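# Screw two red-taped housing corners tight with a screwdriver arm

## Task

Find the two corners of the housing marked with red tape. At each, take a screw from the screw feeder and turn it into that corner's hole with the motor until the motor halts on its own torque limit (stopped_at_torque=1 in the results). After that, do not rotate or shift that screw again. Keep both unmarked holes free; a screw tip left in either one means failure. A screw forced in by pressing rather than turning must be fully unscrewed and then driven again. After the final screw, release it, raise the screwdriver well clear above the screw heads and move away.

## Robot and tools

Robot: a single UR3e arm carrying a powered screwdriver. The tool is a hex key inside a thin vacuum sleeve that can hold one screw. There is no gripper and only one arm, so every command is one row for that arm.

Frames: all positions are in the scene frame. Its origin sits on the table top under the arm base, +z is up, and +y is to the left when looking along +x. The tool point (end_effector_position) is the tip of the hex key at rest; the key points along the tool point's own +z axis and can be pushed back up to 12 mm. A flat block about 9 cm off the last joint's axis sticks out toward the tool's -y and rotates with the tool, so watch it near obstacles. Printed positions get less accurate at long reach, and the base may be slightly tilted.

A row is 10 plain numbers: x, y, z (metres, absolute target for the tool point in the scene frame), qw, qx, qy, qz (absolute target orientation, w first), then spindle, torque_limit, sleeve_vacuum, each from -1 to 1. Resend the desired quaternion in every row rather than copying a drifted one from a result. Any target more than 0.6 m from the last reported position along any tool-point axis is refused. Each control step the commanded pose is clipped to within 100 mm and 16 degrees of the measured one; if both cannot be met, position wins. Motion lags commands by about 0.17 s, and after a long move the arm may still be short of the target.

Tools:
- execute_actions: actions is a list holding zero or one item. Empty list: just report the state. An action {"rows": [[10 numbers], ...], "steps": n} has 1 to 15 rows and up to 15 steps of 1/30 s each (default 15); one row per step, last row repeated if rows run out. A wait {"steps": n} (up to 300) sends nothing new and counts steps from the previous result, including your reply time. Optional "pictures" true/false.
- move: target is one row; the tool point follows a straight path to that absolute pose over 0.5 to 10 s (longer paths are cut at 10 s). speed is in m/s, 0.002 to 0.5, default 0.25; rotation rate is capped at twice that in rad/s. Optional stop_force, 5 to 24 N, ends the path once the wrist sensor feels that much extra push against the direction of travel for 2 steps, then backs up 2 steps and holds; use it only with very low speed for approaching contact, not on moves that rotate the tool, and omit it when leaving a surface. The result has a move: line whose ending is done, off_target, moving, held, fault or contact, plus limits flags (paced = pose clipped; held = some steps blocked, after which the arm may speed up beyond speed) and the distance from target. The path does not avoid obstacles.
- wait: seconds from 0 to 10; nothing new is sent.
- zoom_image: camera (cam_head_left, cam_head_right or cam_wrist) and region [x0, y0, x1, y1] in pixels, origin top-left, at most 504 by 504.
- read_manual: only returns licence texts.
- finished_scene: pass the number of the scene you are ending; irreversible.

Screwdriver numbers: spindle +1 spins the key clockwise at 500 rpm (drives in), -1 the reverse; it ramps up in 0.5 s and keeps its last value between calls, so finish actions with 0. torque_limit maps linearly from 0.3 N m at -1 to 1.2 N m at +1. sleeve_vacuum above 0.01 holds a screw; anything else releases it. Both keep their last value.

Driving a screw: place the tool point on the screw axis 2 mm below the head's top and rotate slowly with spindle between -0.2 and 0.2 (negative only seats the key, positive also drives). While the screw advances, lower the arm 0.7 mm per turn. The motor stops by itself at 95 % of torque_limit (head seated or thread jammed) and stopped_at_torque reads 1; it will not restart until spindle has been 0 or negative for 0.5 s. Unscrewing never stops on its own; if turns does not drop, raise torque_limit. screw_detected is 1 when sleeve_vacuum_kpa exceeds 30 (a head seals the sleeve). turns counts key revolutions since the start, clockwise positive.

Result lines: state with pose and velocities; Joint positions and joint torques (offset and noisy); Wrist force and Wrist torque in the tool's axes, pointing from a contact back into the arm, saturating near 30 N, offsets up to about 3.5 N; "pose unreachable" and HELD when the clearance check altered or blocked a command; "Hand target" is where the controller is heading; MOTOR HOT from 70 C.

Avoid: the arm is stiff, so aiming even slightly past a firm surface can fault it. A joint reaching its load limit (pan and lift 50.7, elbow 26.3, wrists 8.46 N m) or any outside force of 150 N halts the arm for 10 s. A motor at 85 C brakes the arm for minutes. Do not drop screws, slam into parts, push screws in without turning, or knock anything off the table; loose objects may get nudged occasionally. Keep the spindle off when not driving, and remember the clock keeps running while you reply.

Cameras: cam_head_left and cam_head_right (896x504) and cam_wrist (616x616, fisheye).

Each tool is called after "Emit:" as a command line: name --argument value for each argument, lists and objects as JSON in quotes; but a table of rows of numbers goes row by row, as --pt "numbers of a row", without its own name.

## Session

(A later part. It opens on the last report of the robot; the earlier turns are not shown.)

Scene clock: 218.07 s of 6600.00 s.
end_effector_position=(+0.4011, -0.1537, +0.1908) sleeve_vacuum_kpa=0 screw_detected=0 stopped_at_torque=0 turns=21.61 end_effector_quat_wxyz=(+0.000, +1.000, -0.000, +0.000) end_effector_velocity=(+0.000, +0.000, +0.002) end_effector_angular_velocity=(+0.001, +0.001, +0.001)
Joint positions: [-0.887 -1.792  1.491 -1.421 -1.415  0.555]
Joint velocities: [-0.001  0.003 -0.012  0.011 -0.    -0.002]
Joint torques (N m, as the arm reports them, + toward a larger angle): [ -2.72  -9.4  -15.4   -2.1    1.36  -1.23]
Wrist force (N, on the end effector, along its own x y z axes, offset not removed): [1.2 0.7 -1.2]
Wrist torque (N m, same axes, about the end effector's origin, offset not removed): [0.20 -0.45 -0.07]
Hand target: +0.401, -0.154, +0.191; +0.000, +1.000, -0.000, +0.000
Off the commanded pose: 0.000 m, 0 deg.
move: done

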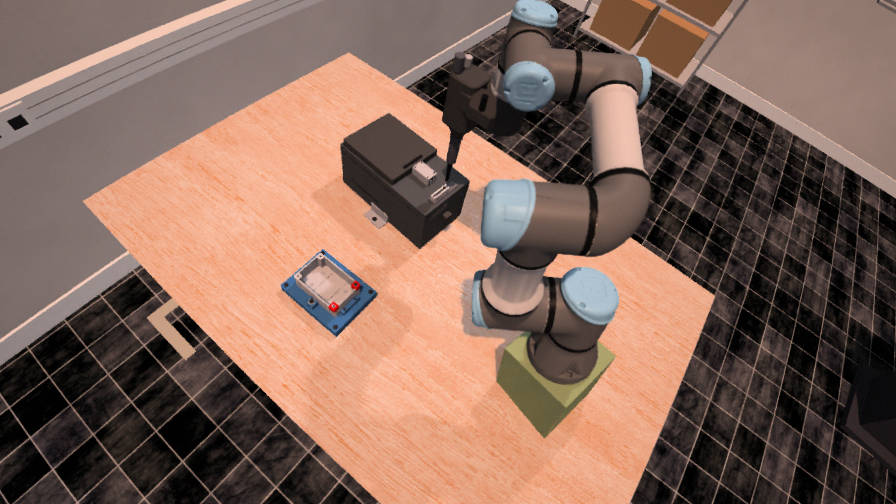

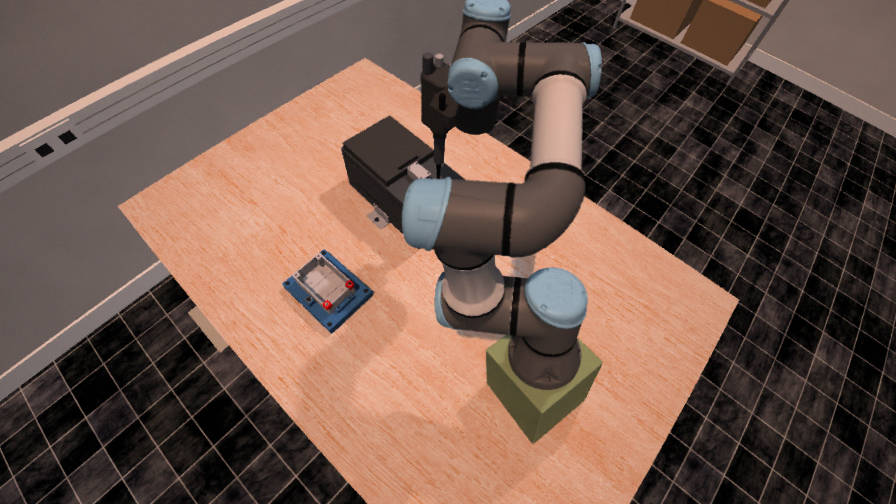

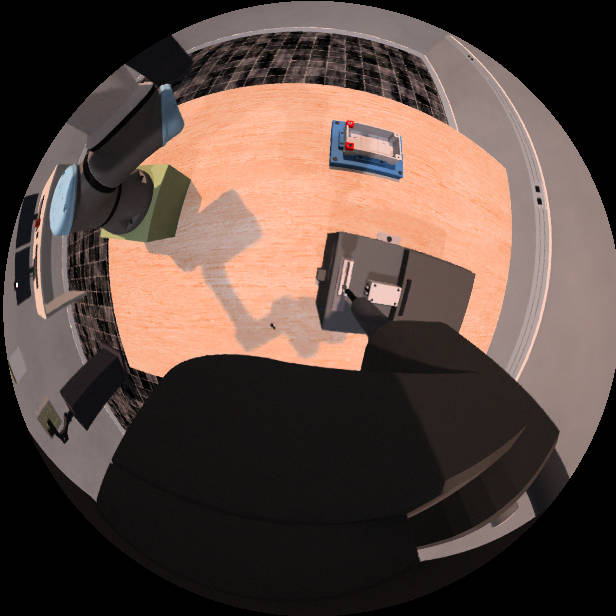

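Emit:
move --target '[0.4020, -0.1542, 0.172, 0,1,0,0, 0, 0, 0]' --speed 0.04

Emit:
execute_actions --actions '[{"rows": [[0.402,-0.1542,0.1715,0,1,0,0,0,0,0],[0.402,-0.1542,0.171,0,1,0,0,0,0,0],[0.402,-0.1542,0.1705,0,1,0,0,0,0,0],[0.402,-0.1542,0.170,0,1,0,0,0,0,0],[0.402,-0.1542,0.1695,0,1,0,0,0,0,0],[0.402,-0.1542,0.169,0,1,0,0,0,0,0],[0.402,-0.1542,0.1685,0,1,0,0,0,0,0],[0.402,-0.1542,0.168,0,1,0,0,0,0,0],[0.402,-0.1542,0.1675,0,1,0,0,0,0,0],[0.402,-0.1542,0.167,0,1,0,0,0,0,0],[0.402,-0.1542,0.1666,0,1,0,0,0,0,0],[0.402,-0.1542,0.1662,0,1,0,0,0,0,1]], "steps": 15}]' --pictures false

Emit:
execute_actions --actions '[{"rows": [[0.402,-0.1542,0.1662,0,1,0,0,-0.05,0,1]], "steps": 15}]' --pictures false

Emit:
execute_actions --actions '[{"rows": [[0.402,-0.1542,0.1662,0,1,0,0,-0.05,0,1],[0.402,-0.1542,0.1662,0,1,0,0,-0.05,0,1],[0.402,-0.1542,0.1662,0,1,0,0,-0.05,0,1],[0.402,-0.1542,0.1662,0,1,0,0,-0.05,0,1],[0.402,-0.1542,0.1662,0,1,0,0,-0.05,0,1],[0.402,-0.1542,0.1662,0,1,0,0,0,0,1]], "steps": 8}]' --pictures false

Scene clock: 231.47 s of 6600.00 s.
end_effector_position=(+0.4020, -0.1542, +0.1721) sleeve_vacuum_kpa=0 screw_detected=0 stopped_at_torque=0 turns=21.61 end_effector_quat_wxyz=(-0.000, +1.000, -0.000, -0.000) end_effector_velocity=(+0.000, -0.001, -0.001) end_effector_angular_velocity=(-0.002, -0.001, -0.000)
Joint positions: [-0.873 -1.788  1.577 -1.512 -1.418  0.569]
Joint velocities: [-0.    -0.002  0.007 -0.008  0.     0.   ]
Joint torques (N m, as the arm reports them, + toward a larger angle): [  3.35 -14.38 -10.82  -3.79   0.1    1.14]
Wrist force (N, on the end effector, along its own x y z axes, offset not removed): [2.6 1.2 -0.3]
Wrist torque (N m, same axes, about the end effector's origin, offset not removed): [0.38 -0.77 -0.23]
Hand target: +0.402, -0.154, +0.172; -0.000, +1.000, +0.000, -0.000
Off the commanded pose: 0.000 m, 0 deg.
After step 90, 9.57 s passed at rest.
move: done

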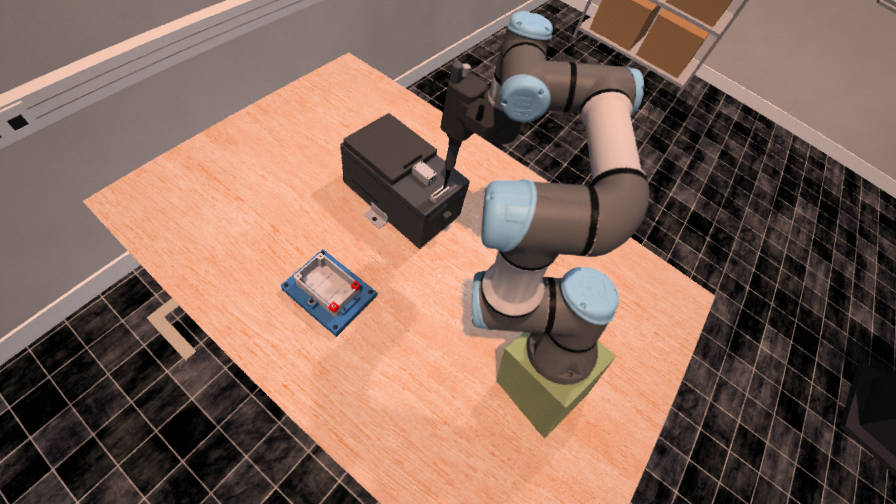

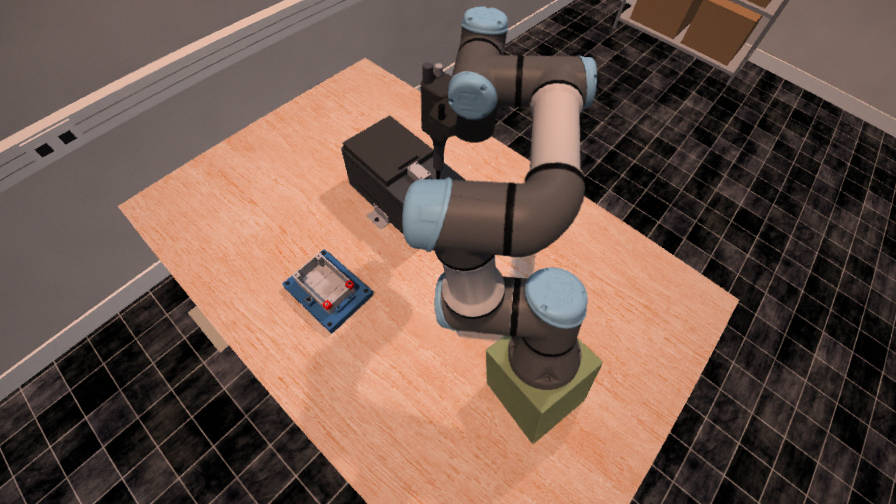

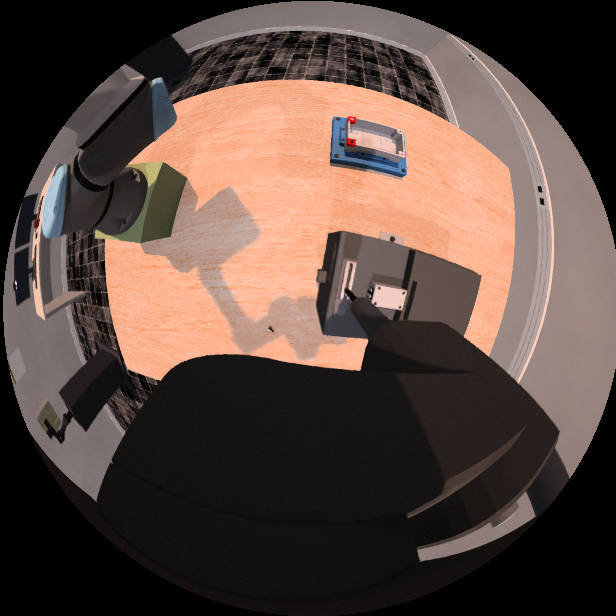

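Scene clock: 231.97 s of 6600.00 s.
end_effector_position=(+0.4020, -0.1542, +0.1668) sleeve_vacuum_kpa=14 screw_detected=0 stopped_at_torque=0 turns=21.61 end_effector_quat_wxyz=(+0.000, +1.000, +0.000, +0.000) end_effector_velocity=(-0.000, -0.000, -0.007) end_effector_angular_velocity=(+0.000, +0.000, -0.002)
Joint positions: [-0.87  -1.787  1.601 -1.538 -1.418  0.573]
Joint velocities: [ 0.003  0.001  0.033 -0.034 -0.     0.004]
Joint torques (N m, as the arm reports them, + toward a larger angle): [ 2.66 -8.47 -9.45 -3.2  -0.19  1.16]
Wrist force (N, on the end effector, along its own x y z axes, offset not removed): [1.5 -0.9 -3.9]
Wrist torque (N m, same axes, about the end effector's origin, offset not removed): [-0.27 -0.53 0.05]
Hand target: +0.402, -0.154, +0.166; -0.000, +1.000, +0.000, -0.000
Off the commanded pose: 0.001 m, 0 deg.
Steps of this call (steps 1 to 15: all 15 steps of this action). Readings (end_effector_position | what the end effector reports):
1: (+0.4020, -0.1542, +0.1720) | sleeve_vacuum_kpa=0 screw_detected=0 stopped_at_torque=0 turns=21.61
2: (+0.4020, -0.1542, +0.1720) | sleeve_vacuum_kpa=0 screw_detected=0 stopped_at_torque=0 turns=21.61
4: (+0.4020, -0.1542, +0.1715) | sleeve_vacuum_kpa=0 screw_detected=0 stopped_at_torque=0 turns=21.61
8: (+0.4020, -0.1542, +0.1698) | sleeve_vacuum_kpa=0 screw_detected=0 stopped_at_torque=0 turns=21.61
15: the state above

Scene clock: 232.47 s of 6600.00 s.
end_effector_position=(+0.4020, -0.1542, +0.1662) sleeve_vacuum_kpa=14 screw_detected=0 stopped_at_torque=0 turns=21.41 end_effector_quat_wxyz=(-0.000, +1.000, -0.000, -0.000) end_effector_velocity=(-0.000, -0.001, +0.000) end_effector_angular_velocity=(-0.001, -0.000, -0.002)
Joint positions: [-0.869 -1.787  1.604 -1.541 -1.418  0.573]
Joint velocities: [-0.002  0.    -0.    -0.     0.     0.   ]
Joint torques (N m, as the arm reports them, + toward a larger angle): [  3.07 -11.73  -9.48  -3.37  -0.52   1.16]
Wrist force (N, on the end effector, along its own x y z axes, offset not removed): [2.8 -0.4 -5.6]
Wrist torque (N m, same axes, about the end effector's origin, offset not removed): [0.14 -0.76 -0.08]
Hand target: +0.402, -0.154, +0.166; -0.000, +1.000, +0.000, -0.000
Off the commanded pose: 0.000 m, 0 deg.
Steps of this call (steps 1 to 15: all 15 steps of this action). Readings (end_effector_position | what the end effector reports):
1: (+0.4020, -0.1542, +0.1666) | sleeve_vacuum_kpa=14 screw_detected=0 stopped_at_torque=0 turns=21.60
2: (+0.4020, -0.1542, +0.1665) | sleeve_vacuum_kpa=14 screw_detected=0 stopped_at_torque=0 turns=21.59
4: (+0.4020, -0.1542, +0.1663) | sleeve_vacuum_kpa=14 screw_detected=0 stopped_at_torque=0 turns=21.56
8: (+0.4020, -0.1542, +0.1662) | sleeve_vacuum_kpa=14 screw_detected=0 stopped_at_torque=0 turns=21.50
15: the state above

Scene clock: 232.73 s of 6600.00 s.
end_effector_position=(+0.4020, -0.1542, +0.1662) sleeve_vacuum_kpa=14 screw_detected=0 stopped_at_torque=0 turns=21.34 end_effector_quat_wxyz=(-0.000, +1.000, -0.000, -0.000) end_effector_velocity=(+0.000, -0.000, +0.000) end_effector_angular_velocity=(-0.001, -0.001, -0.000)
Joint positions: [-0.869 -1.787  1.604 -1.541 -1.418  0.573]
Joint velocities: [-0. -0. -0. -0.  0.  0.]
Joint torques (N m, as the arm reports them, + toward a larger angle): [  3.35 -13.19  -9.18  -3.33  -0.48   1.18]
Wrist force (N, on the end effector, along its own x y z axes, offset not removed): [1.3 -2.1 -5.4]
Wrist torque (N m, same axes, about the end effector's origin, offset not removed): [-0.29 -0.38 0.02]
Hand target: +0.402, -0.154, +0.166; -0.000, +1.000, +0.000, -0.000
Off the commanded pose: 0.000 m, 0 deg.
Steps of this call (steps 1 to 8: all 8 steps of this action). Readings (end_effector_position | what the end effector reports):
1: (+0.4020, -0.1542, +0.1662) | sleeve_vacuum_kpa=14 screw_detected=0 stopped_at_torque=0 turns=21.39
2: (+0.4020, -0.1542, +0.1662) | sleeve_vacuum_kpa=14 screw_detected=0 stopped_at_torque=0 turns=21.38
4: (+0.4020, -0.1542, +0.1662) | sleeve_vacuum_kpa=14 screw_detected=0 stopped_at_torque=0 turns=21.35
8: the state above

Emit:
execute_actions --actions '[{"rows": [[0.4019,-0.1541,0.166,0,1,0,0,0.1,0,1],[0.4018,-0.154,0.1658,0,1,0,0,0.1,0,1],[0.4018,-0.1539,0.1656,0,1,0,0,0.1,0,1],[0.4017,-0.1538,0.1654,0,1,0,0,0.1,0,1],[0.4017,-0.1538,0.1652,0,1,0,0,0.1,0,1],[0.4017,-0.1538,0.165,0,1,0,0,0.1,0,1],[0.4017,-0.1538,0.1648,0,1,0,0,0.1,0,1],[0.4017,-0.1538,0.1646,0,1,0,0,0.1,0,1],[0.4017,-0.1538,0.1645,0,1,0,0,-0.1,0,1],[0.4017,-0.1538,0.1645,0,1,0,0,-0.1,0,1],[0.4017,-0.1538,0.1645,0,1,0,0,-0.1,0,1],[0.4017,-0.1538,0.1645,0,1,0,0,-0.1,0,1],[0.4017,-0.1538,0.1645,0,1,0,0,-0.1,0,1],[0.4017,-0.1538,0.1645,0,1,0,0,-0.1,0,1],[0.4017,-0.1538,0.1645,0,1,0,0,0,0,1]], "steps": 15}]' --pictures false

Scene clock: 249.40 s of 6600.00 s.
end_effector_position=(+0.4017, -0.1538, +0.1646) sleeve_vacuum_kpa=14 screw_detected=0 stopped_at_torque=0 turns=21.39 end_effector_quat_wxyz=(+0.000, +1.000, -0.000, -0.000) end_effector_velocity=(+0.000, +0.000, -0.001) end_effector_angular_velocity=(+0.001, -0.001, +0.001)
Joint positions: [-0.869 -1.789  1.614 -1.549 -1.418  0.574]
Joint velocities: [-0.    -0.     0.005 -0.004  0.001 -0.001]
Joint torques (N m, as the arm reports them, + toward a larger angle): [  3.78 -12.76  -8.96  -3.22   0.17   1.15]
Wrist force (N, on the end effector, along its own x y z axes, offset not removed): [0.2 0.7 -7.2]
Wrist torque (N m, same axes, about the end effector's origin, offset not removed): [0.22 -0.39 -0.06]
Hand target: +0.402, -0.154, +0.164; -0.000, +1.000, +0.000, -0.000
Off the commanded pose: 0.000 m, 0 deg.
Steps of this call (steps 1 to 90: nothing new was sent; then 13.17 s passed at rest; steps 91 to 105: all 15 steps of this action). Readings (end_effector_position | what the end effector reports):
91: (+0.4020, -0.1542, +0.1662) | sleeve_vacuum_kpa=14 screw_detected=0 stopped_at_torque=0 turns=21.36
92: (+0.4020, -0.1542, +0.1662) | sleeve_vacuum_kpa=14 screw_detected=0 stopped_at_torque=0 turns=21.38
94: (+0.4019, -0.1542, +0.1660) | sleeve_vacuum_kpa=14 screw_detected=0 stopped_at_torque=0 turns=21.44
98: (+0.4018, -0.1539, +0.1653) | sleeve_vacuum_kpa=14 screw_detected=0 stopped_at_torque=0 turns=21.55
105: the state above

Emit:
execute_actions --actions '[{"rows": [[0.4017,-0.1536,0.1655,0,1,0,0,-0.1,0,1],[0.4017,-0.1535,0.1655,0,1,0,0,-0.1,0,1],[0.4017,-0.1534,0.1655,0,1,0,0,-0.1,0,1],[0.4017,-0.1533,0.1655,0,1,0,0,-0.1,0,1]], "steps": 15}]' --pictures false

Emit:
execute_actions --actions '[{"rows": [[0.4017,-0.1533,0.1655,0,1,0,0,0.1,0,1]], "steps": 10}]' --pictures false

Emit:
execute_actions --actions '[{"rows": [[0.4017,-0.1533,0.1655,0,1,0,0,0,0,1]], "steps": 2}]' --pictures false

Scene clock: 256.17 s of 6600.00 s.
end_effector_position=(+0.4017, -0.1533, +0.1655) sleeve_vacuum_kpa=14 screw_detected=0 stopped_at_torque=0 turns=20.99 end_effector_quat_wxyz=(-0.000, +1.000, -0.000, +0.000) end_effector_velocity=(-0.000, -0.000, +0.000) end_effector_angular_velocity=(-0.000, +0.000, -0.001)
Joint positions: [-0.868 -1.79   1.611 -1.545 -1.418  0.575]
Joint velocities: [-0.    -0.    -0.     0.    -0.     0.001]
Joint torques (N m, as the arm reports them, + toward a larger angle): [  3.41 -12.88 -14.21  -1.42   0.51   1.13]
Wrist force (N, on the end effector, along its own x y z axes, offset not removed): [2.3 2.9 -5.5]
Wrist torque (N m, same axes, about the end effector's origin, offset not removed): [0.87 -0.79 -0.30]
Hand target: +0.402, -0.153, +0.165; +0.000, +1.000, +0.000, +0.000
Off the commanded pose: 0.000 m, 0 deg.
Steps of this call (steps 1 to 90: nothing new was sent; then 3.27 s passed at rest; steps 91 to 105: all 15 steps of this action). Readings (end_effector_position | what the end effector reports):
91: (+0.4017, -0.1538, +0.1645) | sleeve_vacuum_kpa=14 screw_detected=0 stopped_at_torque=0 turns=21.37
92: (+0.4017, -0.1538, +0.1646) | sleeve_vacuum_kpa=14 screw_detected=0 stopped_at_torque=0 turns=21.35
94: (+0.4017, -0.1536, +0.1650) | sleeve_vacuum_kpa=14 screw_detected=0 stopped_at_torque=0 turns=21.29
98: (+0.4017, -0.1533, +0.1654) | sleeve_vacuum_kpa=14 screw_detected=0 stopped_at_torque=0 turns=21.18
105: the state above

Scene clock: 256.50 s of 6600.00 s.
end_effector_position=(+0.4017, -0.1533, +0.1655) sleeve_vacuum_kpa=14 screw_detected=0 stopped_at_torque=0 turns=21.25 end_effector_quat_wxyz=(-0.000, +1.000, +0.000, +0.000) end_effector_velocity=(+0.000, +0.001, -0.000) end_effector_angular_velocity=(+0.000, -0.000, +0.002)
Joint positions: [-0.868 -1.79   1.61  -1.545 -1.418  0.575]
Joint velocities: [ 0.002 -0.     0.    -0.    -0.     0.   ]
Joint torques (N m, as the arm reports them, + toward a larger angle): [  3.46 -13.03 -13.84  -1.35  -0.25   1.08]
Wrist force (N, on the end effector, along its own x y z axes, offset not removed): [1.7 -1.1 -5.2]
Wrist torque (N m, same axes, about the end effector's origin, offset not removed): [-0.46 -0.44 0.00]
Hand target: +0.402, -0.153, +0.165; -0.000, +1.000, +0.000, +0.000
Off the commanded pose: 0.000 m, 0 deg.
Steps of this call (steps 1 to 10: all 10 steps of this action). Readings (end_effector_position | what the end effector reports):
1: (+0.4017, -0.1533, +0.1655) | sleeve_vacuum_kpa=14 screw_detected=0 stopped_at_torque=0 turns=21.00
2: (+0.4017, -0.1533, +0.1655) | sleeve_vacuum_kpa=14 screw_detected=0 stopped_at_torque=0 turns=21.03
4: (+0.4017, -0.1533, +0.1655) | sleeve_vacuum_kpa=14 screw_detected=0 stopped_at_torque=0 turns=21.09
8: (+0.4017, -0.1533, +0.1655) | sleeve_vacuum_kpa=14 screw_detected=0 stopped_at_torque=0 turns=21.20
10: the state above

Scene clock: 256.57 s of 6600.00 s.
end_effector_position=(+0.4017, -0.1533, +0.1655) sleeve_vacuum_kpa=14 screw_detected=0 stopped_at_torque=0 turns=21.25 end_effector_quat_wxyz=(-0.000, +1.000, +0.000, +0.000) end_effector_velocity=(-0.000, -0.000, +0.000) end_effector_angular_velocity=(-0.001, +0.000, +0.001)
Joint positions: [-0.868 -1.79   1.61  -1.545 -1.418  0.575]
Joint velocities: [ 0.     0.    -0.001  0.    -0.001 -0.   ]
Joint torques (N m, as the arm reports them, + toward a larger angle): [  3.38 -12.87 -13.85  -1.29  -0.35   1.07]
Wrist force (N, on the end effector, along its own x y z axes, offset not removed): [2.7 1.6 -5.3]
Wrist torque (N m, same axes, about the end effector's origin, offset not removed): [0.43 -0.67 -0.23]
Hand target: +0.402, -0.153, +0.165; -0.000, +1.000, +0.000, +0.000
Off the commanded pose: 0.000 m, 0 deg.
Steps of this call (steps 1 to 2: all 2 steps of this action). Readings (end_effector_position | what the end effector reports):
1: (+0.4017, -0.1533, +0.1655) | sleeve_vacuum_kpa=14 screw_detected=0 stopped_at_torque=0 turns=21.25
2: the state above

Emit:
execute_actions --actions '[{"rows": [[0.4017,-0.1533,0.168,0,1,0,0,0,0,0],[0.4017,-0.1533,0.1705,0,1,0,0,0,0,0],[0.4017,-0.1533,0.1705,0,1,0,0,0,0,0],[0.4017,-0.1533,0.1705,0,1,0,0,0,0,0],[0.4017,-0.1533,0.1705,0,1,0,0,0,0,0],[0.4017,-0.1533,0.1705,0,1,0,0,0,0,0],[0.4017,-0.1533,0.1705,0,1,0,0,0,0,0],[0.4017,-0.1533,0.169,0,1,0,0,-0.1,0,0],[0.4017,-0.1533,0.168,0,1,0,0,-0.05,0,0],[0.4017,-0.1533,0.167,0,1,0,0,0,0,0],[0.4017,-0.1533,0.166,0,1,0,0,0,0,0],[0.4017,-0.1533,0.166,0,1,0,0,0,0,0],[0.4017,-0.1533,0.166,0,1,0,0,0,0,0],[0.4017,-0.1533,0.166,0,1,0,0,0,0,0],[0.4017,-0.1533,0.166,0,1,0,0,0,0,0]], "steps": 15}]' --pictures false

Emit:
execute_actions --actions '[{"rows": [[0.4017,-0.1533,0.166,0,1,0,0,0,0,1]], "steps": 5}]' --pictures false

Scene clock: 264.10 s of 6600.00 s.
end_effector_position=(+0.4018, -0.1534, +0.1669) sleeve_vacuum_kpa=0 screw_detected=0 stopped_at_torque=0 turns=21.22 end_effector_quat_wxyz=(+0.000, +1.000, -0.000, +0.000) end_effector_velocity=(+0.000, +0.001, -0.009) end_effector_angular_velocity=(+0.001, -0.000, +0.002)
Joint positions: [-0.869 -1.791  1.604 -1.538 -1.418  0.574]
Joint velocities: [ 0.007  0.002  0.04  -0.042 -0.     0.005]
Joint torques (N m, as the arm reports them, + toward a larger angle): [ 3.65 -8.6  -9.53 -3.49  0.47  1.06]
Wrist force (N, on the end effector, along its own x y z axes, offset not removed): [1.0 -0.3 -4.5]
Wrist torque (N m, same axes, about the end effector's origin, offset not removed): [-0.06 -0.47 0.00]
Hand target: +0.402, -0.153, +0.166; -0.000, +1.000, +0.000, -0.000
Off the commanded pose: 0.001 m, 0 deg.
Steps of this call (steps 1 to 90: nothing new was sent; then 4.03 s passed at rest; steps 91 to 105: all 15 steps of this action). Readings (end_effector_position | what the end effector reports):
91: (+0.4017, -0.1533, +0.1655) | sleeve_vacuum_kpa=0 screw_detected=0 stopped_at_torque=0 turns=21.25
92: (+0.4016, -0.1532, +0.1658) | sleeve_vacuum_kpa=0 screw_detected=0 stopped_at_torque=0 turns=21.25
94: (+0.4016, -0.1532, +0.1677) | sleeve_vacuum_kpa=0 screw_detected=0 stopped_at_torque=0 turns=21.25
98: (+0.4016, -0.1532, +0.1698) | sleeve_vacuum_kpa=0 screw_detected=0 stopped_at_torque=0 turns=21.24
105: the state above

Scene clock: 264.27 s of 6600.00 s.
end_effector_position=(+0.4018, -0.1533, +0.1661) sleeve_vacuum_kpa=14 screw_detected=0 stopped_at_torque=0 turns=21.22 end_effector_quat_wxyz=(-0.000, +1.000, -0.000, +0.000) end_effector_velocity=(-0.000, -0.000, -0.001) end_effector_angular_velocity=(-0.002, +0.001, -0.000)
Joint positions: [-0.868 -1.791  1.608 -1.542 -1.418  0.574]
Joint velocities: [ 0.001  0.     0.006 -0.007 -0.002  0.001]
Joint torques (N m, as the arm reports them, + toward a larger angle): [ 3.81 -8.5  -9.12 -3.4  -0.11  1.03]
Wrist force (N, on the end effector, along its own x y z axes, offset not removed): [0.6 0.7 -5.5]
Wrist torque (N m, same axes, about the end effector's origin, offset not removed): [0.21 -0.35 0.04]
Hand target: +0.402, -0.153, +0.166; -0.000, +1.000, +0.000, -0.000
Off the commanded pose: 0.000 m, 0 deg.
Steps of this call (steps 1 to 5: all 5 steps of this action). Readings (end_effector_position | what the end effector reports):
1: (+0.4018, -0.1533, +0.1666) | sleeve_vacuum_kpa=14 screw_detected=0 stopped_at_torque=0 turns=21.22
2: (+0.4018, -0.1533, +0.1664) | sleeve_vacuum_kpa=14 screw_detected=0 stopped_at_torque=0 turns=21.22
4: (+0.4018, -0.1533, +0.1662) | sleeve_vacuum_kpa=14 screw_detected=0 stopped_at_torque=0 turns=21.22
5: the state above

Emit:
execute_actions --actions '[{"rows": [[0.4019,-0.1534,0.166,0,1,0,0,0,0,1],[0.4021,-0.1535,0.166,0,1,0,0,0,0,1],[0.4023,-0.1535,0.166,0,1,0,0,0,0,1],[0.4024,-0.1536,0.166,0,1,0,0,0,0,1]], "steps": 9}]' --pictures false

Emit:
execute_actions --actions '[{"rows": [[0.4024,-0.1536,0.166,0,1,0,0,-0.15,0,1],[0.4024,-0.1536,0.166,0,1,0,0,-0.15,0,1],[0.4024,-0.1536,0.166,0,1,0,0,-0.15,0,1],[0.4024,-0.1536,0.166,0,1,0,0,-0.15,0,1],[0.4024,-0.1536,0.166,0,1,0,0,-0.15,0,1],[0.4024,-0.1536,0.166,0,1,0,0,-0.15,0,1],[0.4024,-0.1536,0.166,0,1,0,0,-0.15,0,1],[0.4024,-0.1536,0.166,0,1,0,0,0.15,0,1],[0.4024,-0.1536,0.166,0,1,0,0,0.15,0,1],[0.4024,-0.1536,0.166,0,1,0,0,0.15,0,1],[0.4024,-0.1536,0.166,0,1,0,0,0.15,0,1],[0.4024,-0.1536,0.166,0,1,0,0,0.15,0,1],[0.4024,-0.1536,0.166,0,1,0,0,0.15,0,1],[0.4024,-0.1536,0.166,0,1,0,0,0,0,1]], "steps": 15}]'

Emit:
zoom_image --camera "cam_wrist" --region '[334,279,354,299]'

Scene clock: 270.50 s of 6600.00 s.
end_effector_position=(+0.4023, -0.1535, +0.1660) sleeve_vacuum_kpa=14 screw_detected=0 stopped_at_torque=0 turns=21.22 end_effector_quat_wxyz=(-0.000, +1.000, -0.000, -0.000) end_effector_velocity=(+0.002, -0.001, +0.001) end_effector_angular_velocity=(-0.001, -0.001, -0.000)
Joint positions: [-0.867 -1.788  1.605 -1.543 -1.418  0.576]
Joint velocities: [ 0.002  0.005 -0.007 -0.     0.     0.003]
Joint torques (N m, as the arm reports them, + toward a larger angle): [  3.83  -8.6  -14.63  -3.49  -0.09   1.22]
Wrist force (N, on the end effector, along its own x y z axes, offset not removed): [1.0 -1.0 -5.4]
Wrist torque (N m, same axes, about the end effector's origin, offset not removed): [-0.20 -0.55 -0.05]
Hand target: +0.402, -0.154, +0.166; +0.000, +1.000, +0.000, +0.000
Off the commanded pose: 0.000 m, 0 deg.
Steps of this call (steps 1 to 90: nothing new was sent; then 2.93 s passed at rest; steps 91 to 99: all 9 steps of this action). Readings (end_effector_position | what the end effector reports):
91: (+0.4017, -0.1533, +0.1660) | sleeve_vacuum_kpa=14 screw_detected=0 stopped_at_torque=0 turns=21.22
92: (+0.4017, -0.1533, +0.1660) | sleeve_vacuum_kpa=14 screw_detected=0 stopped_at_torque=0 turns=21.22
94: (+0.4018, -0.1533, +0.1659) | sleeve_vacuum_kpa=14 screw_detected=0 stopped_at_torque=0 turns=21.22
98: (+0.4022, -0.1535, +0.1659) | sleeve_vacuum_kpa=14 screw_detected=0 stopped_at_torque=0 turns=21.22
99: the state above

Scene clock: 271.00 s of 6600.00 s.
end_effector_position=(+0.4024, -0.1536, +0.1660) sleeve_vacuum_kpa=40 screw_detected=1 stopped_at_torque=0 turns=21.18 end_effector_quat_wxyz=(+0.000, +1.000, +0.000, -0.000) end_effector_velocity=(+0.000, +0.000, +0.000) end_effector_angular_velocity=(+0.000, -0.000, -0.000)
Joint positions: [-0.867 -1.787  1.605 -1.543 -1.419  0.576]
Joint velocities: [ 0.001  0.    -0.     0.     0.     0.001]
Joint torques (N m, as the arm reports them, + toward a larger angle): [  3.5   -9.09 -14.3   -2.17   0.23   1.08]
Wrist force (N, on the end effector, along its own x y z axes, offset not removed): [2.3 0.2 -4.4]
Wrist torque (N m, same axes, about the end effector's origin, offset not removed): [0.06 -0.62 -0.06]
Hand target: +0.402, -0.154, +0.166; +0.000, +1.000, +0.000, -0.000
Off the commanded pose: 0.000 m, 0 deg.
Steps of this call (steps 1 to 15: all 15 steps of this action). Readings (end_effector_position | what the end effector reports):
1: (+0.4023, -0.1536, +0.1660) | sleeve_vacuum_kpa=14 screw_detected=0 stopped_at_torque=0 turns=21.20
2: (+0.4024, -0.1536, +0.1660) | sleeve_vacuum_kpa=14 screw_detected=0 stopped_at_torque=0 turns=21.17
4: (+0.4024, -0.1536, +0.1660) | sleeve_vacuum_kpa=14 screw_detected=0 stopped_at_torque=0 turns=21.08
8: (+0.4024, -0.1536, +0.1660) | sleeve_vacuum_kpa=14 screw_detected=0 stopped_at_torque=0 turns=20.98
15: the state above

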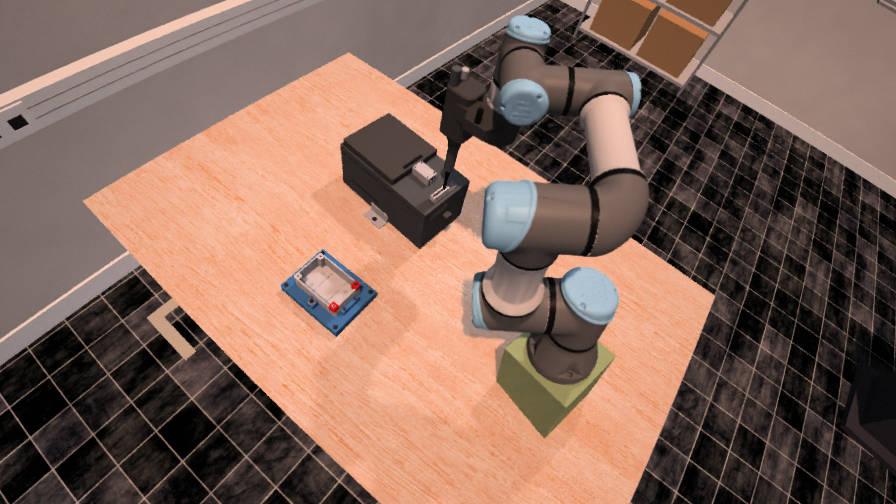

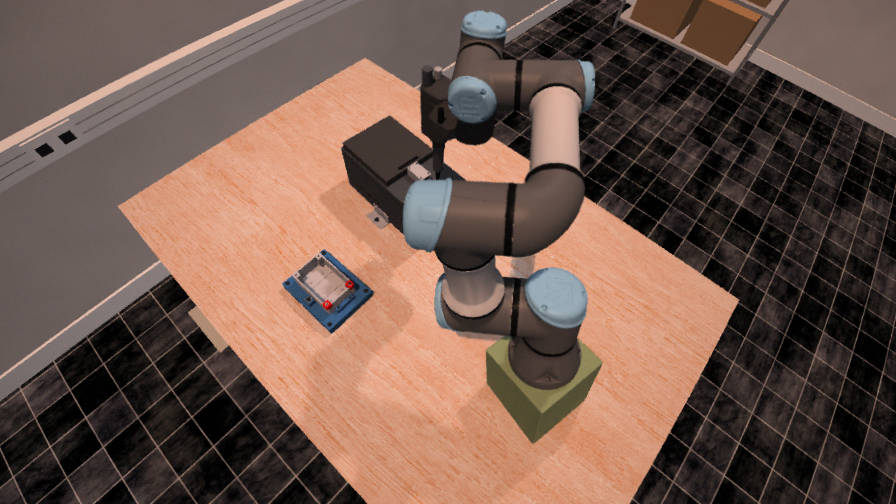

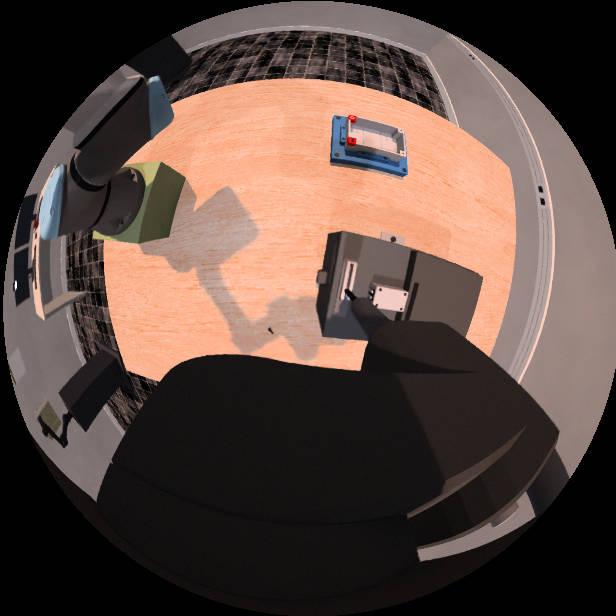

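Region (334, 279, 354, 299) of cam_wrist's 616x616 image, scaled by 25.200, with more detail than that image has.

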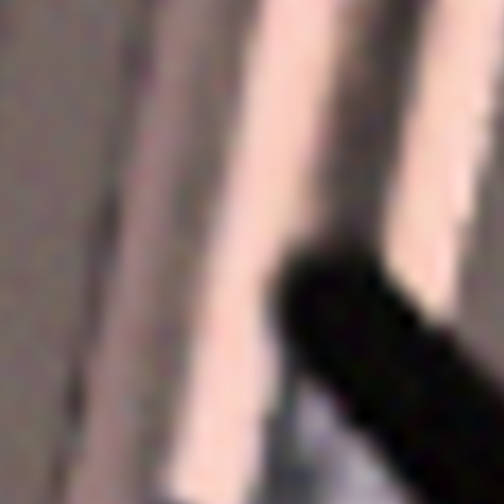

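Emit:
move --target '[0.4024, -0.1536, 0.19, 0,1,0,0, 0, 0, 1]' --speed 0.04

Emit:
move --target '[0.41, -0.03, 0.19, 0,1,0,0, 0, 0, 1]' --speed 0.2

Emit:
move --target '[0.412, 0.1895, 0.092, 0,1,0,0, 0, 0, 1]' --speed 0.2

Emit:
zoom_image --camera "cam_wrist" --region '[324,269,364,309]'

Scene clock: 276.67 s of 6600.00 s.
end_effector_position=(+0.4024, -0.1536, +0.1899) sleeve_vacuum_kpa=39 screw_detected=1 stopped_at_torque=0 turns=21.18 end_effector_quat_wxyz=(+0.000, +1.000, -0.000, +0.000) end_effector_velocity=(+0.000, +0.001, +0.001) end_effector_angular_velocity=(+0.002, +0.001, +0.000)
Joint positions: [-0.882 -1.787  1.491 -1.427 -1.416  0.561]
Joint velocities: [ 0.     0.003 -0.009  0.008  0.    -0.   ]
Joint torques (N m, as the arm reports them, + toward a larger angle): [ -3.21  -9.62 -15.78  -2.06   1.34  -1.12]
Wrist force (N, on the end effector, along its own x y z axes, offset not removed): [1.1 1.5 -0.3]
Wrist torque (N m, same axes, about the end effector's origin, offset not removed): [0.39 -0.35 -0.24]
Hand target: +0.402, -0.154, +0.190; +0.000, +1.000, -0.000, +0.000
Off the commanded pose: 0.000 m, 0 deg.
After step 90, 1.70 s passed at rest.
move: done

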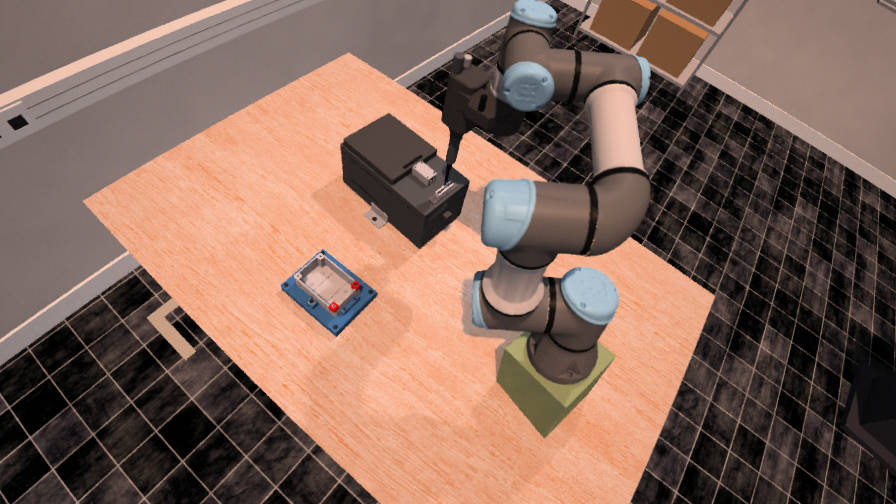

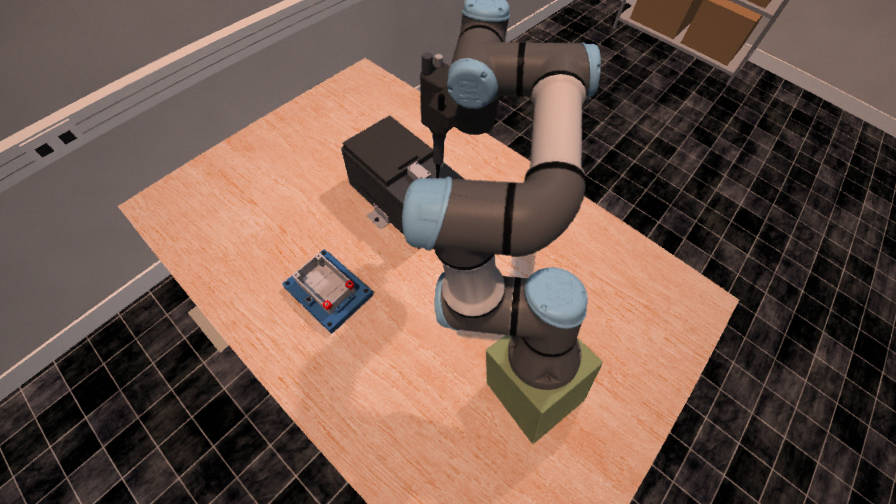

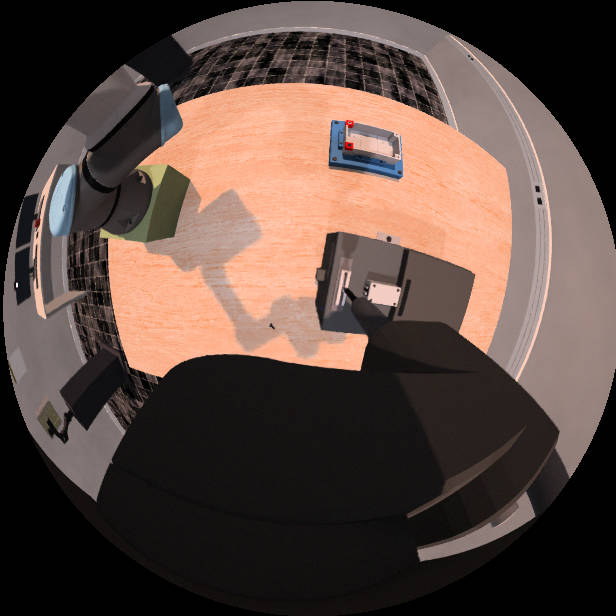

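Scene clock: 277.80 s of 6600.00 s.
end_effector_position=(+0.4098, -0.0303, +0.1899) sleeve_vacuum_kpa=39 screw_detected=1 stopped_at_torque=0 turns=21.18 end_effector_quat_wxyz=(-0.000, +1.000, +0.000, +0.000) end_effector_velocity=(+0.000, +0.002, -0.000) end_effector_angular_velocity=(-0.004, +0.004, -0.002)
Joint positions: [-0.471 -1.918  1.619 -1.473 -1.489  0.968]
Joint velocities: [ 0.018  0.008 -0.007 -0.001 -0.009  0.02 ]
Joint torques (N m, as the arm reports them, + toward a larger angle): [  4.78  -8.21 -16.27  -4.12  -0.14   1.19]
Wrist force (N, on the end effector, along its own x y z axes, offset not removed): [2.1 -2.8 0.3]
Wrist torque (N m, same axes, about the end effector's origin, offset not removed): [-0.84 -0.55 0.20]
Hand target: +0.410, -0.030, +0.190; +0.000, +1.000, +0.000, -0.000
Off the commanded pose: 0.000 m, 0 deg.
move: done

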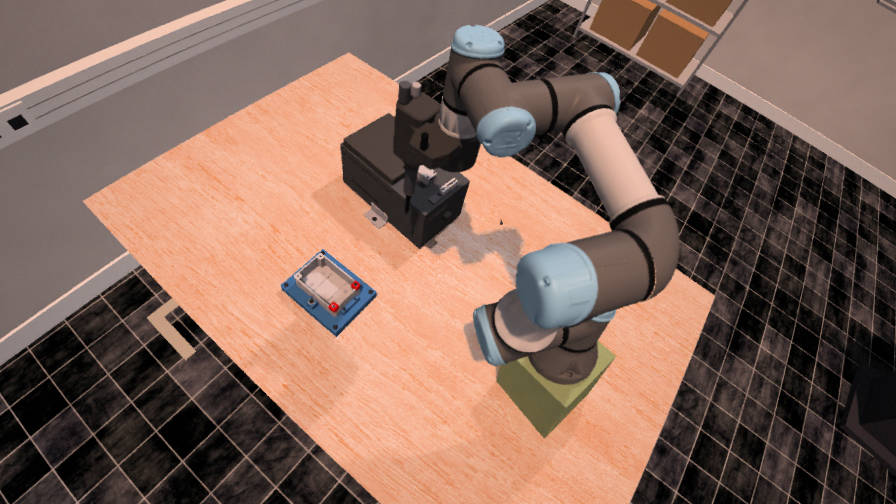

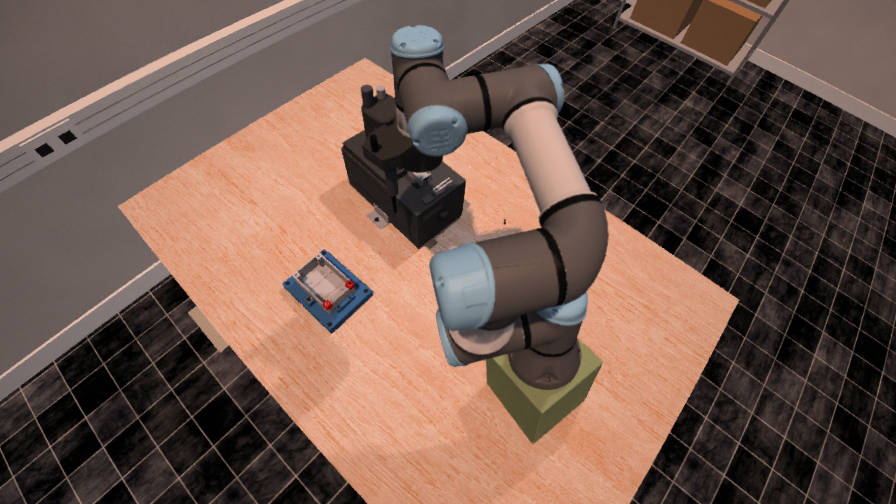

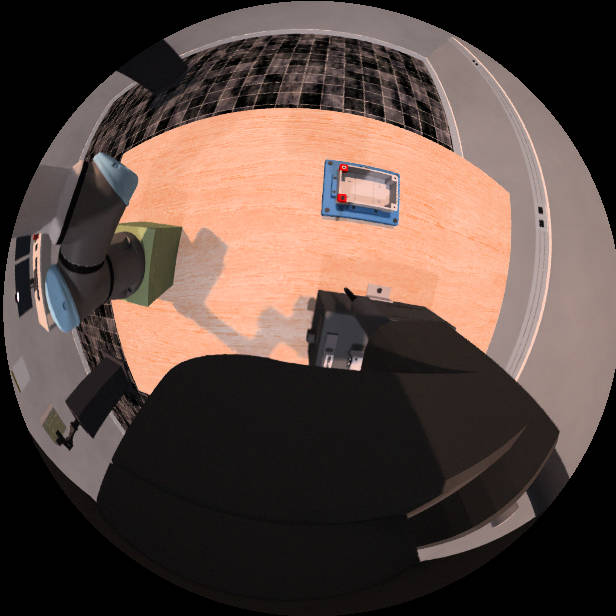

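Scene clock: 279.53 s of 6600.00 s.
end_effector_position=(+0.4118, +0.1890, +0.0922) sleeve_vacuum_kpa=39 screw_detected=1 stopped_at_torque=0 turns=21.18 end_effector_quat_wxyz=(-0.000, +1.000, +0.000, -0.000) end_effector_velocity=(+0.001, +0.001, -0.001) end_effector_angular_velocity=(-0.005, +0.003, -0.002)
Joint positions: [ 0.394 -1.49   1.754 -2.028 -1.669  1.815]
Joint velocities: [ 0.009  0.015 -0.016  0.006 -0.006  0.012]
Joint torques (N m, as the arm reports them, + toward a larger angle): [  6.49 -14.53 -15.19  -2.47  -0.9    1.09]
Wrist force (N, on the end effector, along its own x y z axes, offset not removed): [2.5 0.1 0.2]
Wrist torque (N m, same axes, about the end effector's origin, offset not removed): [-0.05 -0.76 -0.13]
Hand target: +0.412, +0.189, +0.092; +0.000, +1.000, +0.000, -0.000
Off the commanded pose: 0.001 m, 0 deg.
move: done

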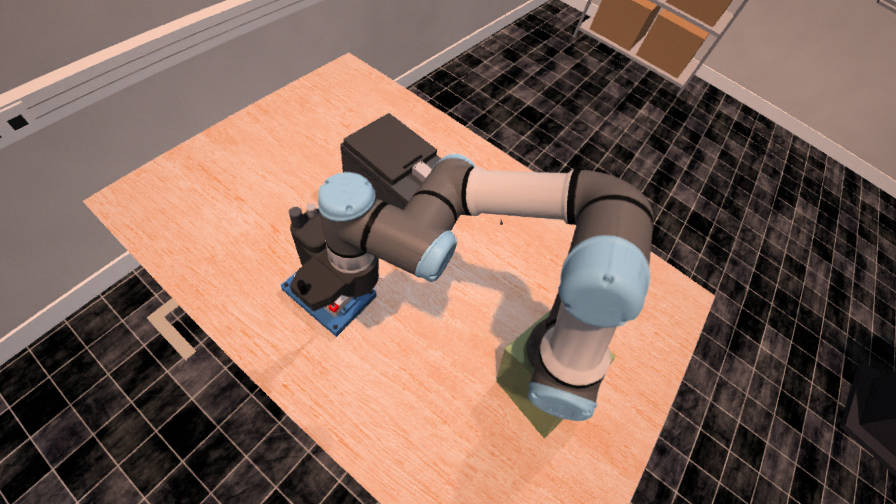

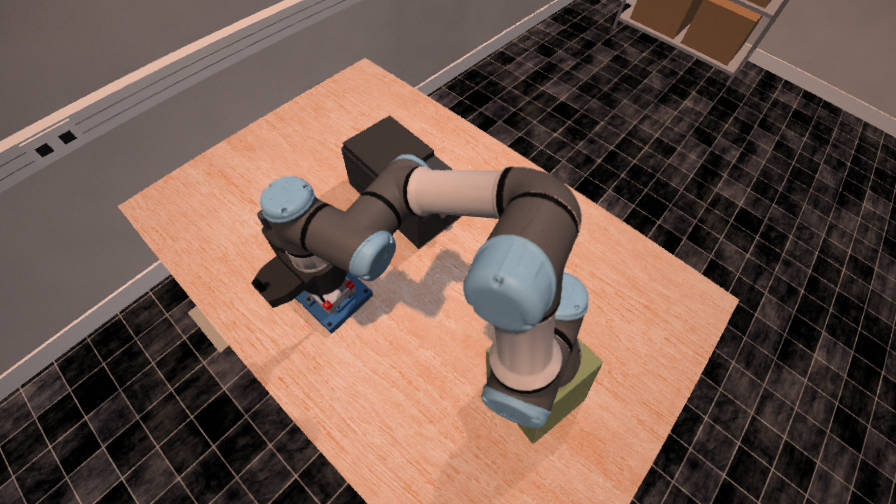

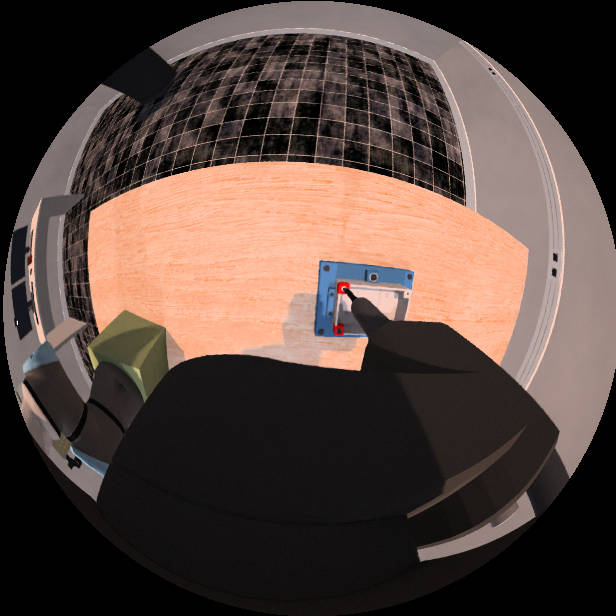

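Region (324, 269, 364, 309) of cam_wrist's 616x616 image, scaled by 12.600, with more detail than that image has.

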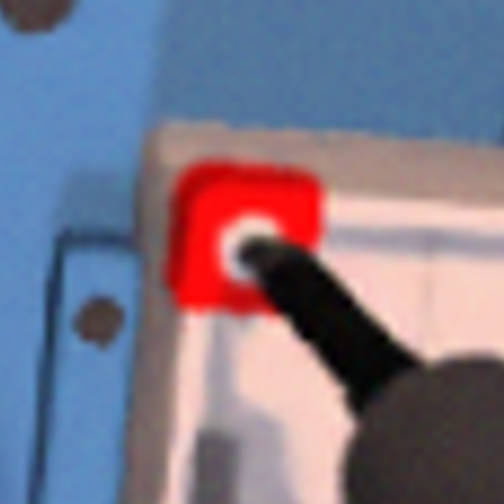

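Emit:
move --target '[0.4131, 0.1856, 0.092, 0,1,0,0, 0, 0, 1]' --speed 0.015

Emit:
zoom_image --camera "cam_wrist" --region '[324,269,364,309]'

Scene clock: 282.53 s of 6600.00 s.
end_effector_position=(+0.4131, +0.1857, +0.0920) sleeve_vacuum_kpa=39 screw_detected=1 stopped_at_torque=0 turns=21.18 end_effector_quat_wxyz=(+0.000, +1.000, -0.000, -0.000) end_effector_velocity=(+0.000, -0.001, -0.000) end_effector_angular_velocity=(+0.000, +0.000, -0.000)
Joint positions: [ 0.383 -1.494  1.759 -2.029 -1.667  1.804]
Joint velocities: [-0.005 -0.002  0.002 -0.     0.001 -0.004]
Joint torques (N m, as the arm reports them, + toward a larger angle): [  0.71 -19.42 -10.27  -4.25   0.55  -1.12]
Wrist force (N, on the end effector, along its own x y z axes, offset not removed): [3.2 -0.2 -1.3]
Wrist torque (N m, same axes, about the end effector's origin, offset not removed): [-0.04 -1.13 -0.07]
Hand target: +0.413, +0.186, +0.092; -0.000, +1.000, -0.000, +0.000
Off the commanded pose: 0.000 m, 0 deg.
move: done

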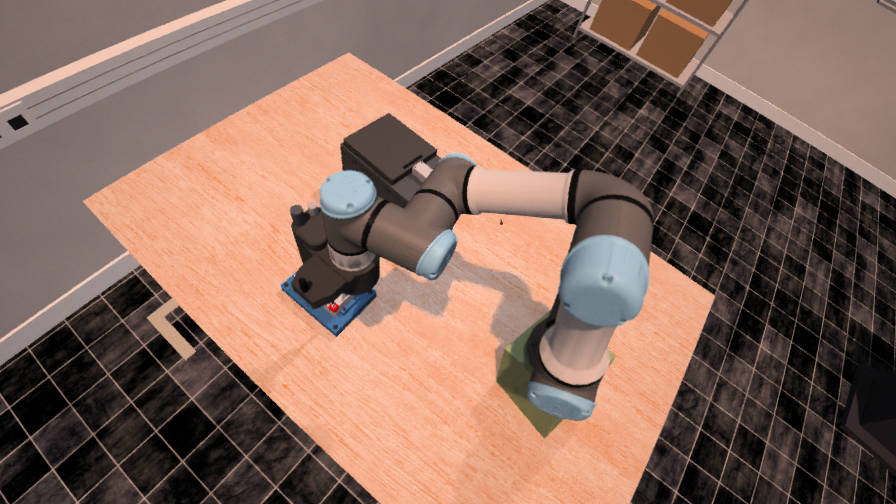

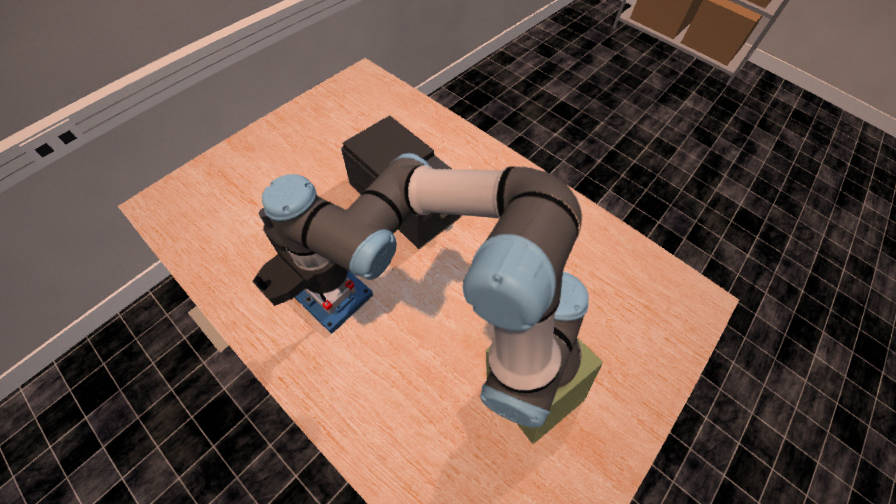

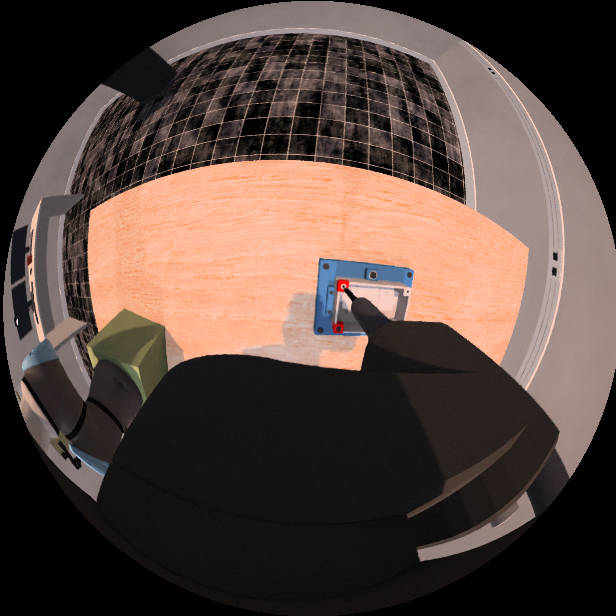

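Region (324, 269, 364, 309) of cam_wrist's 616x616 image, scaled by 12.600, with more detail than that image has.

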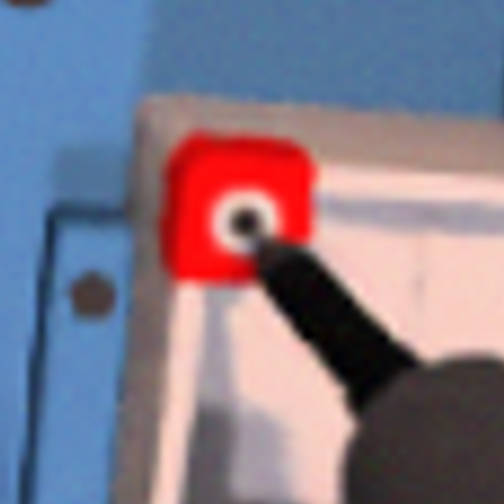

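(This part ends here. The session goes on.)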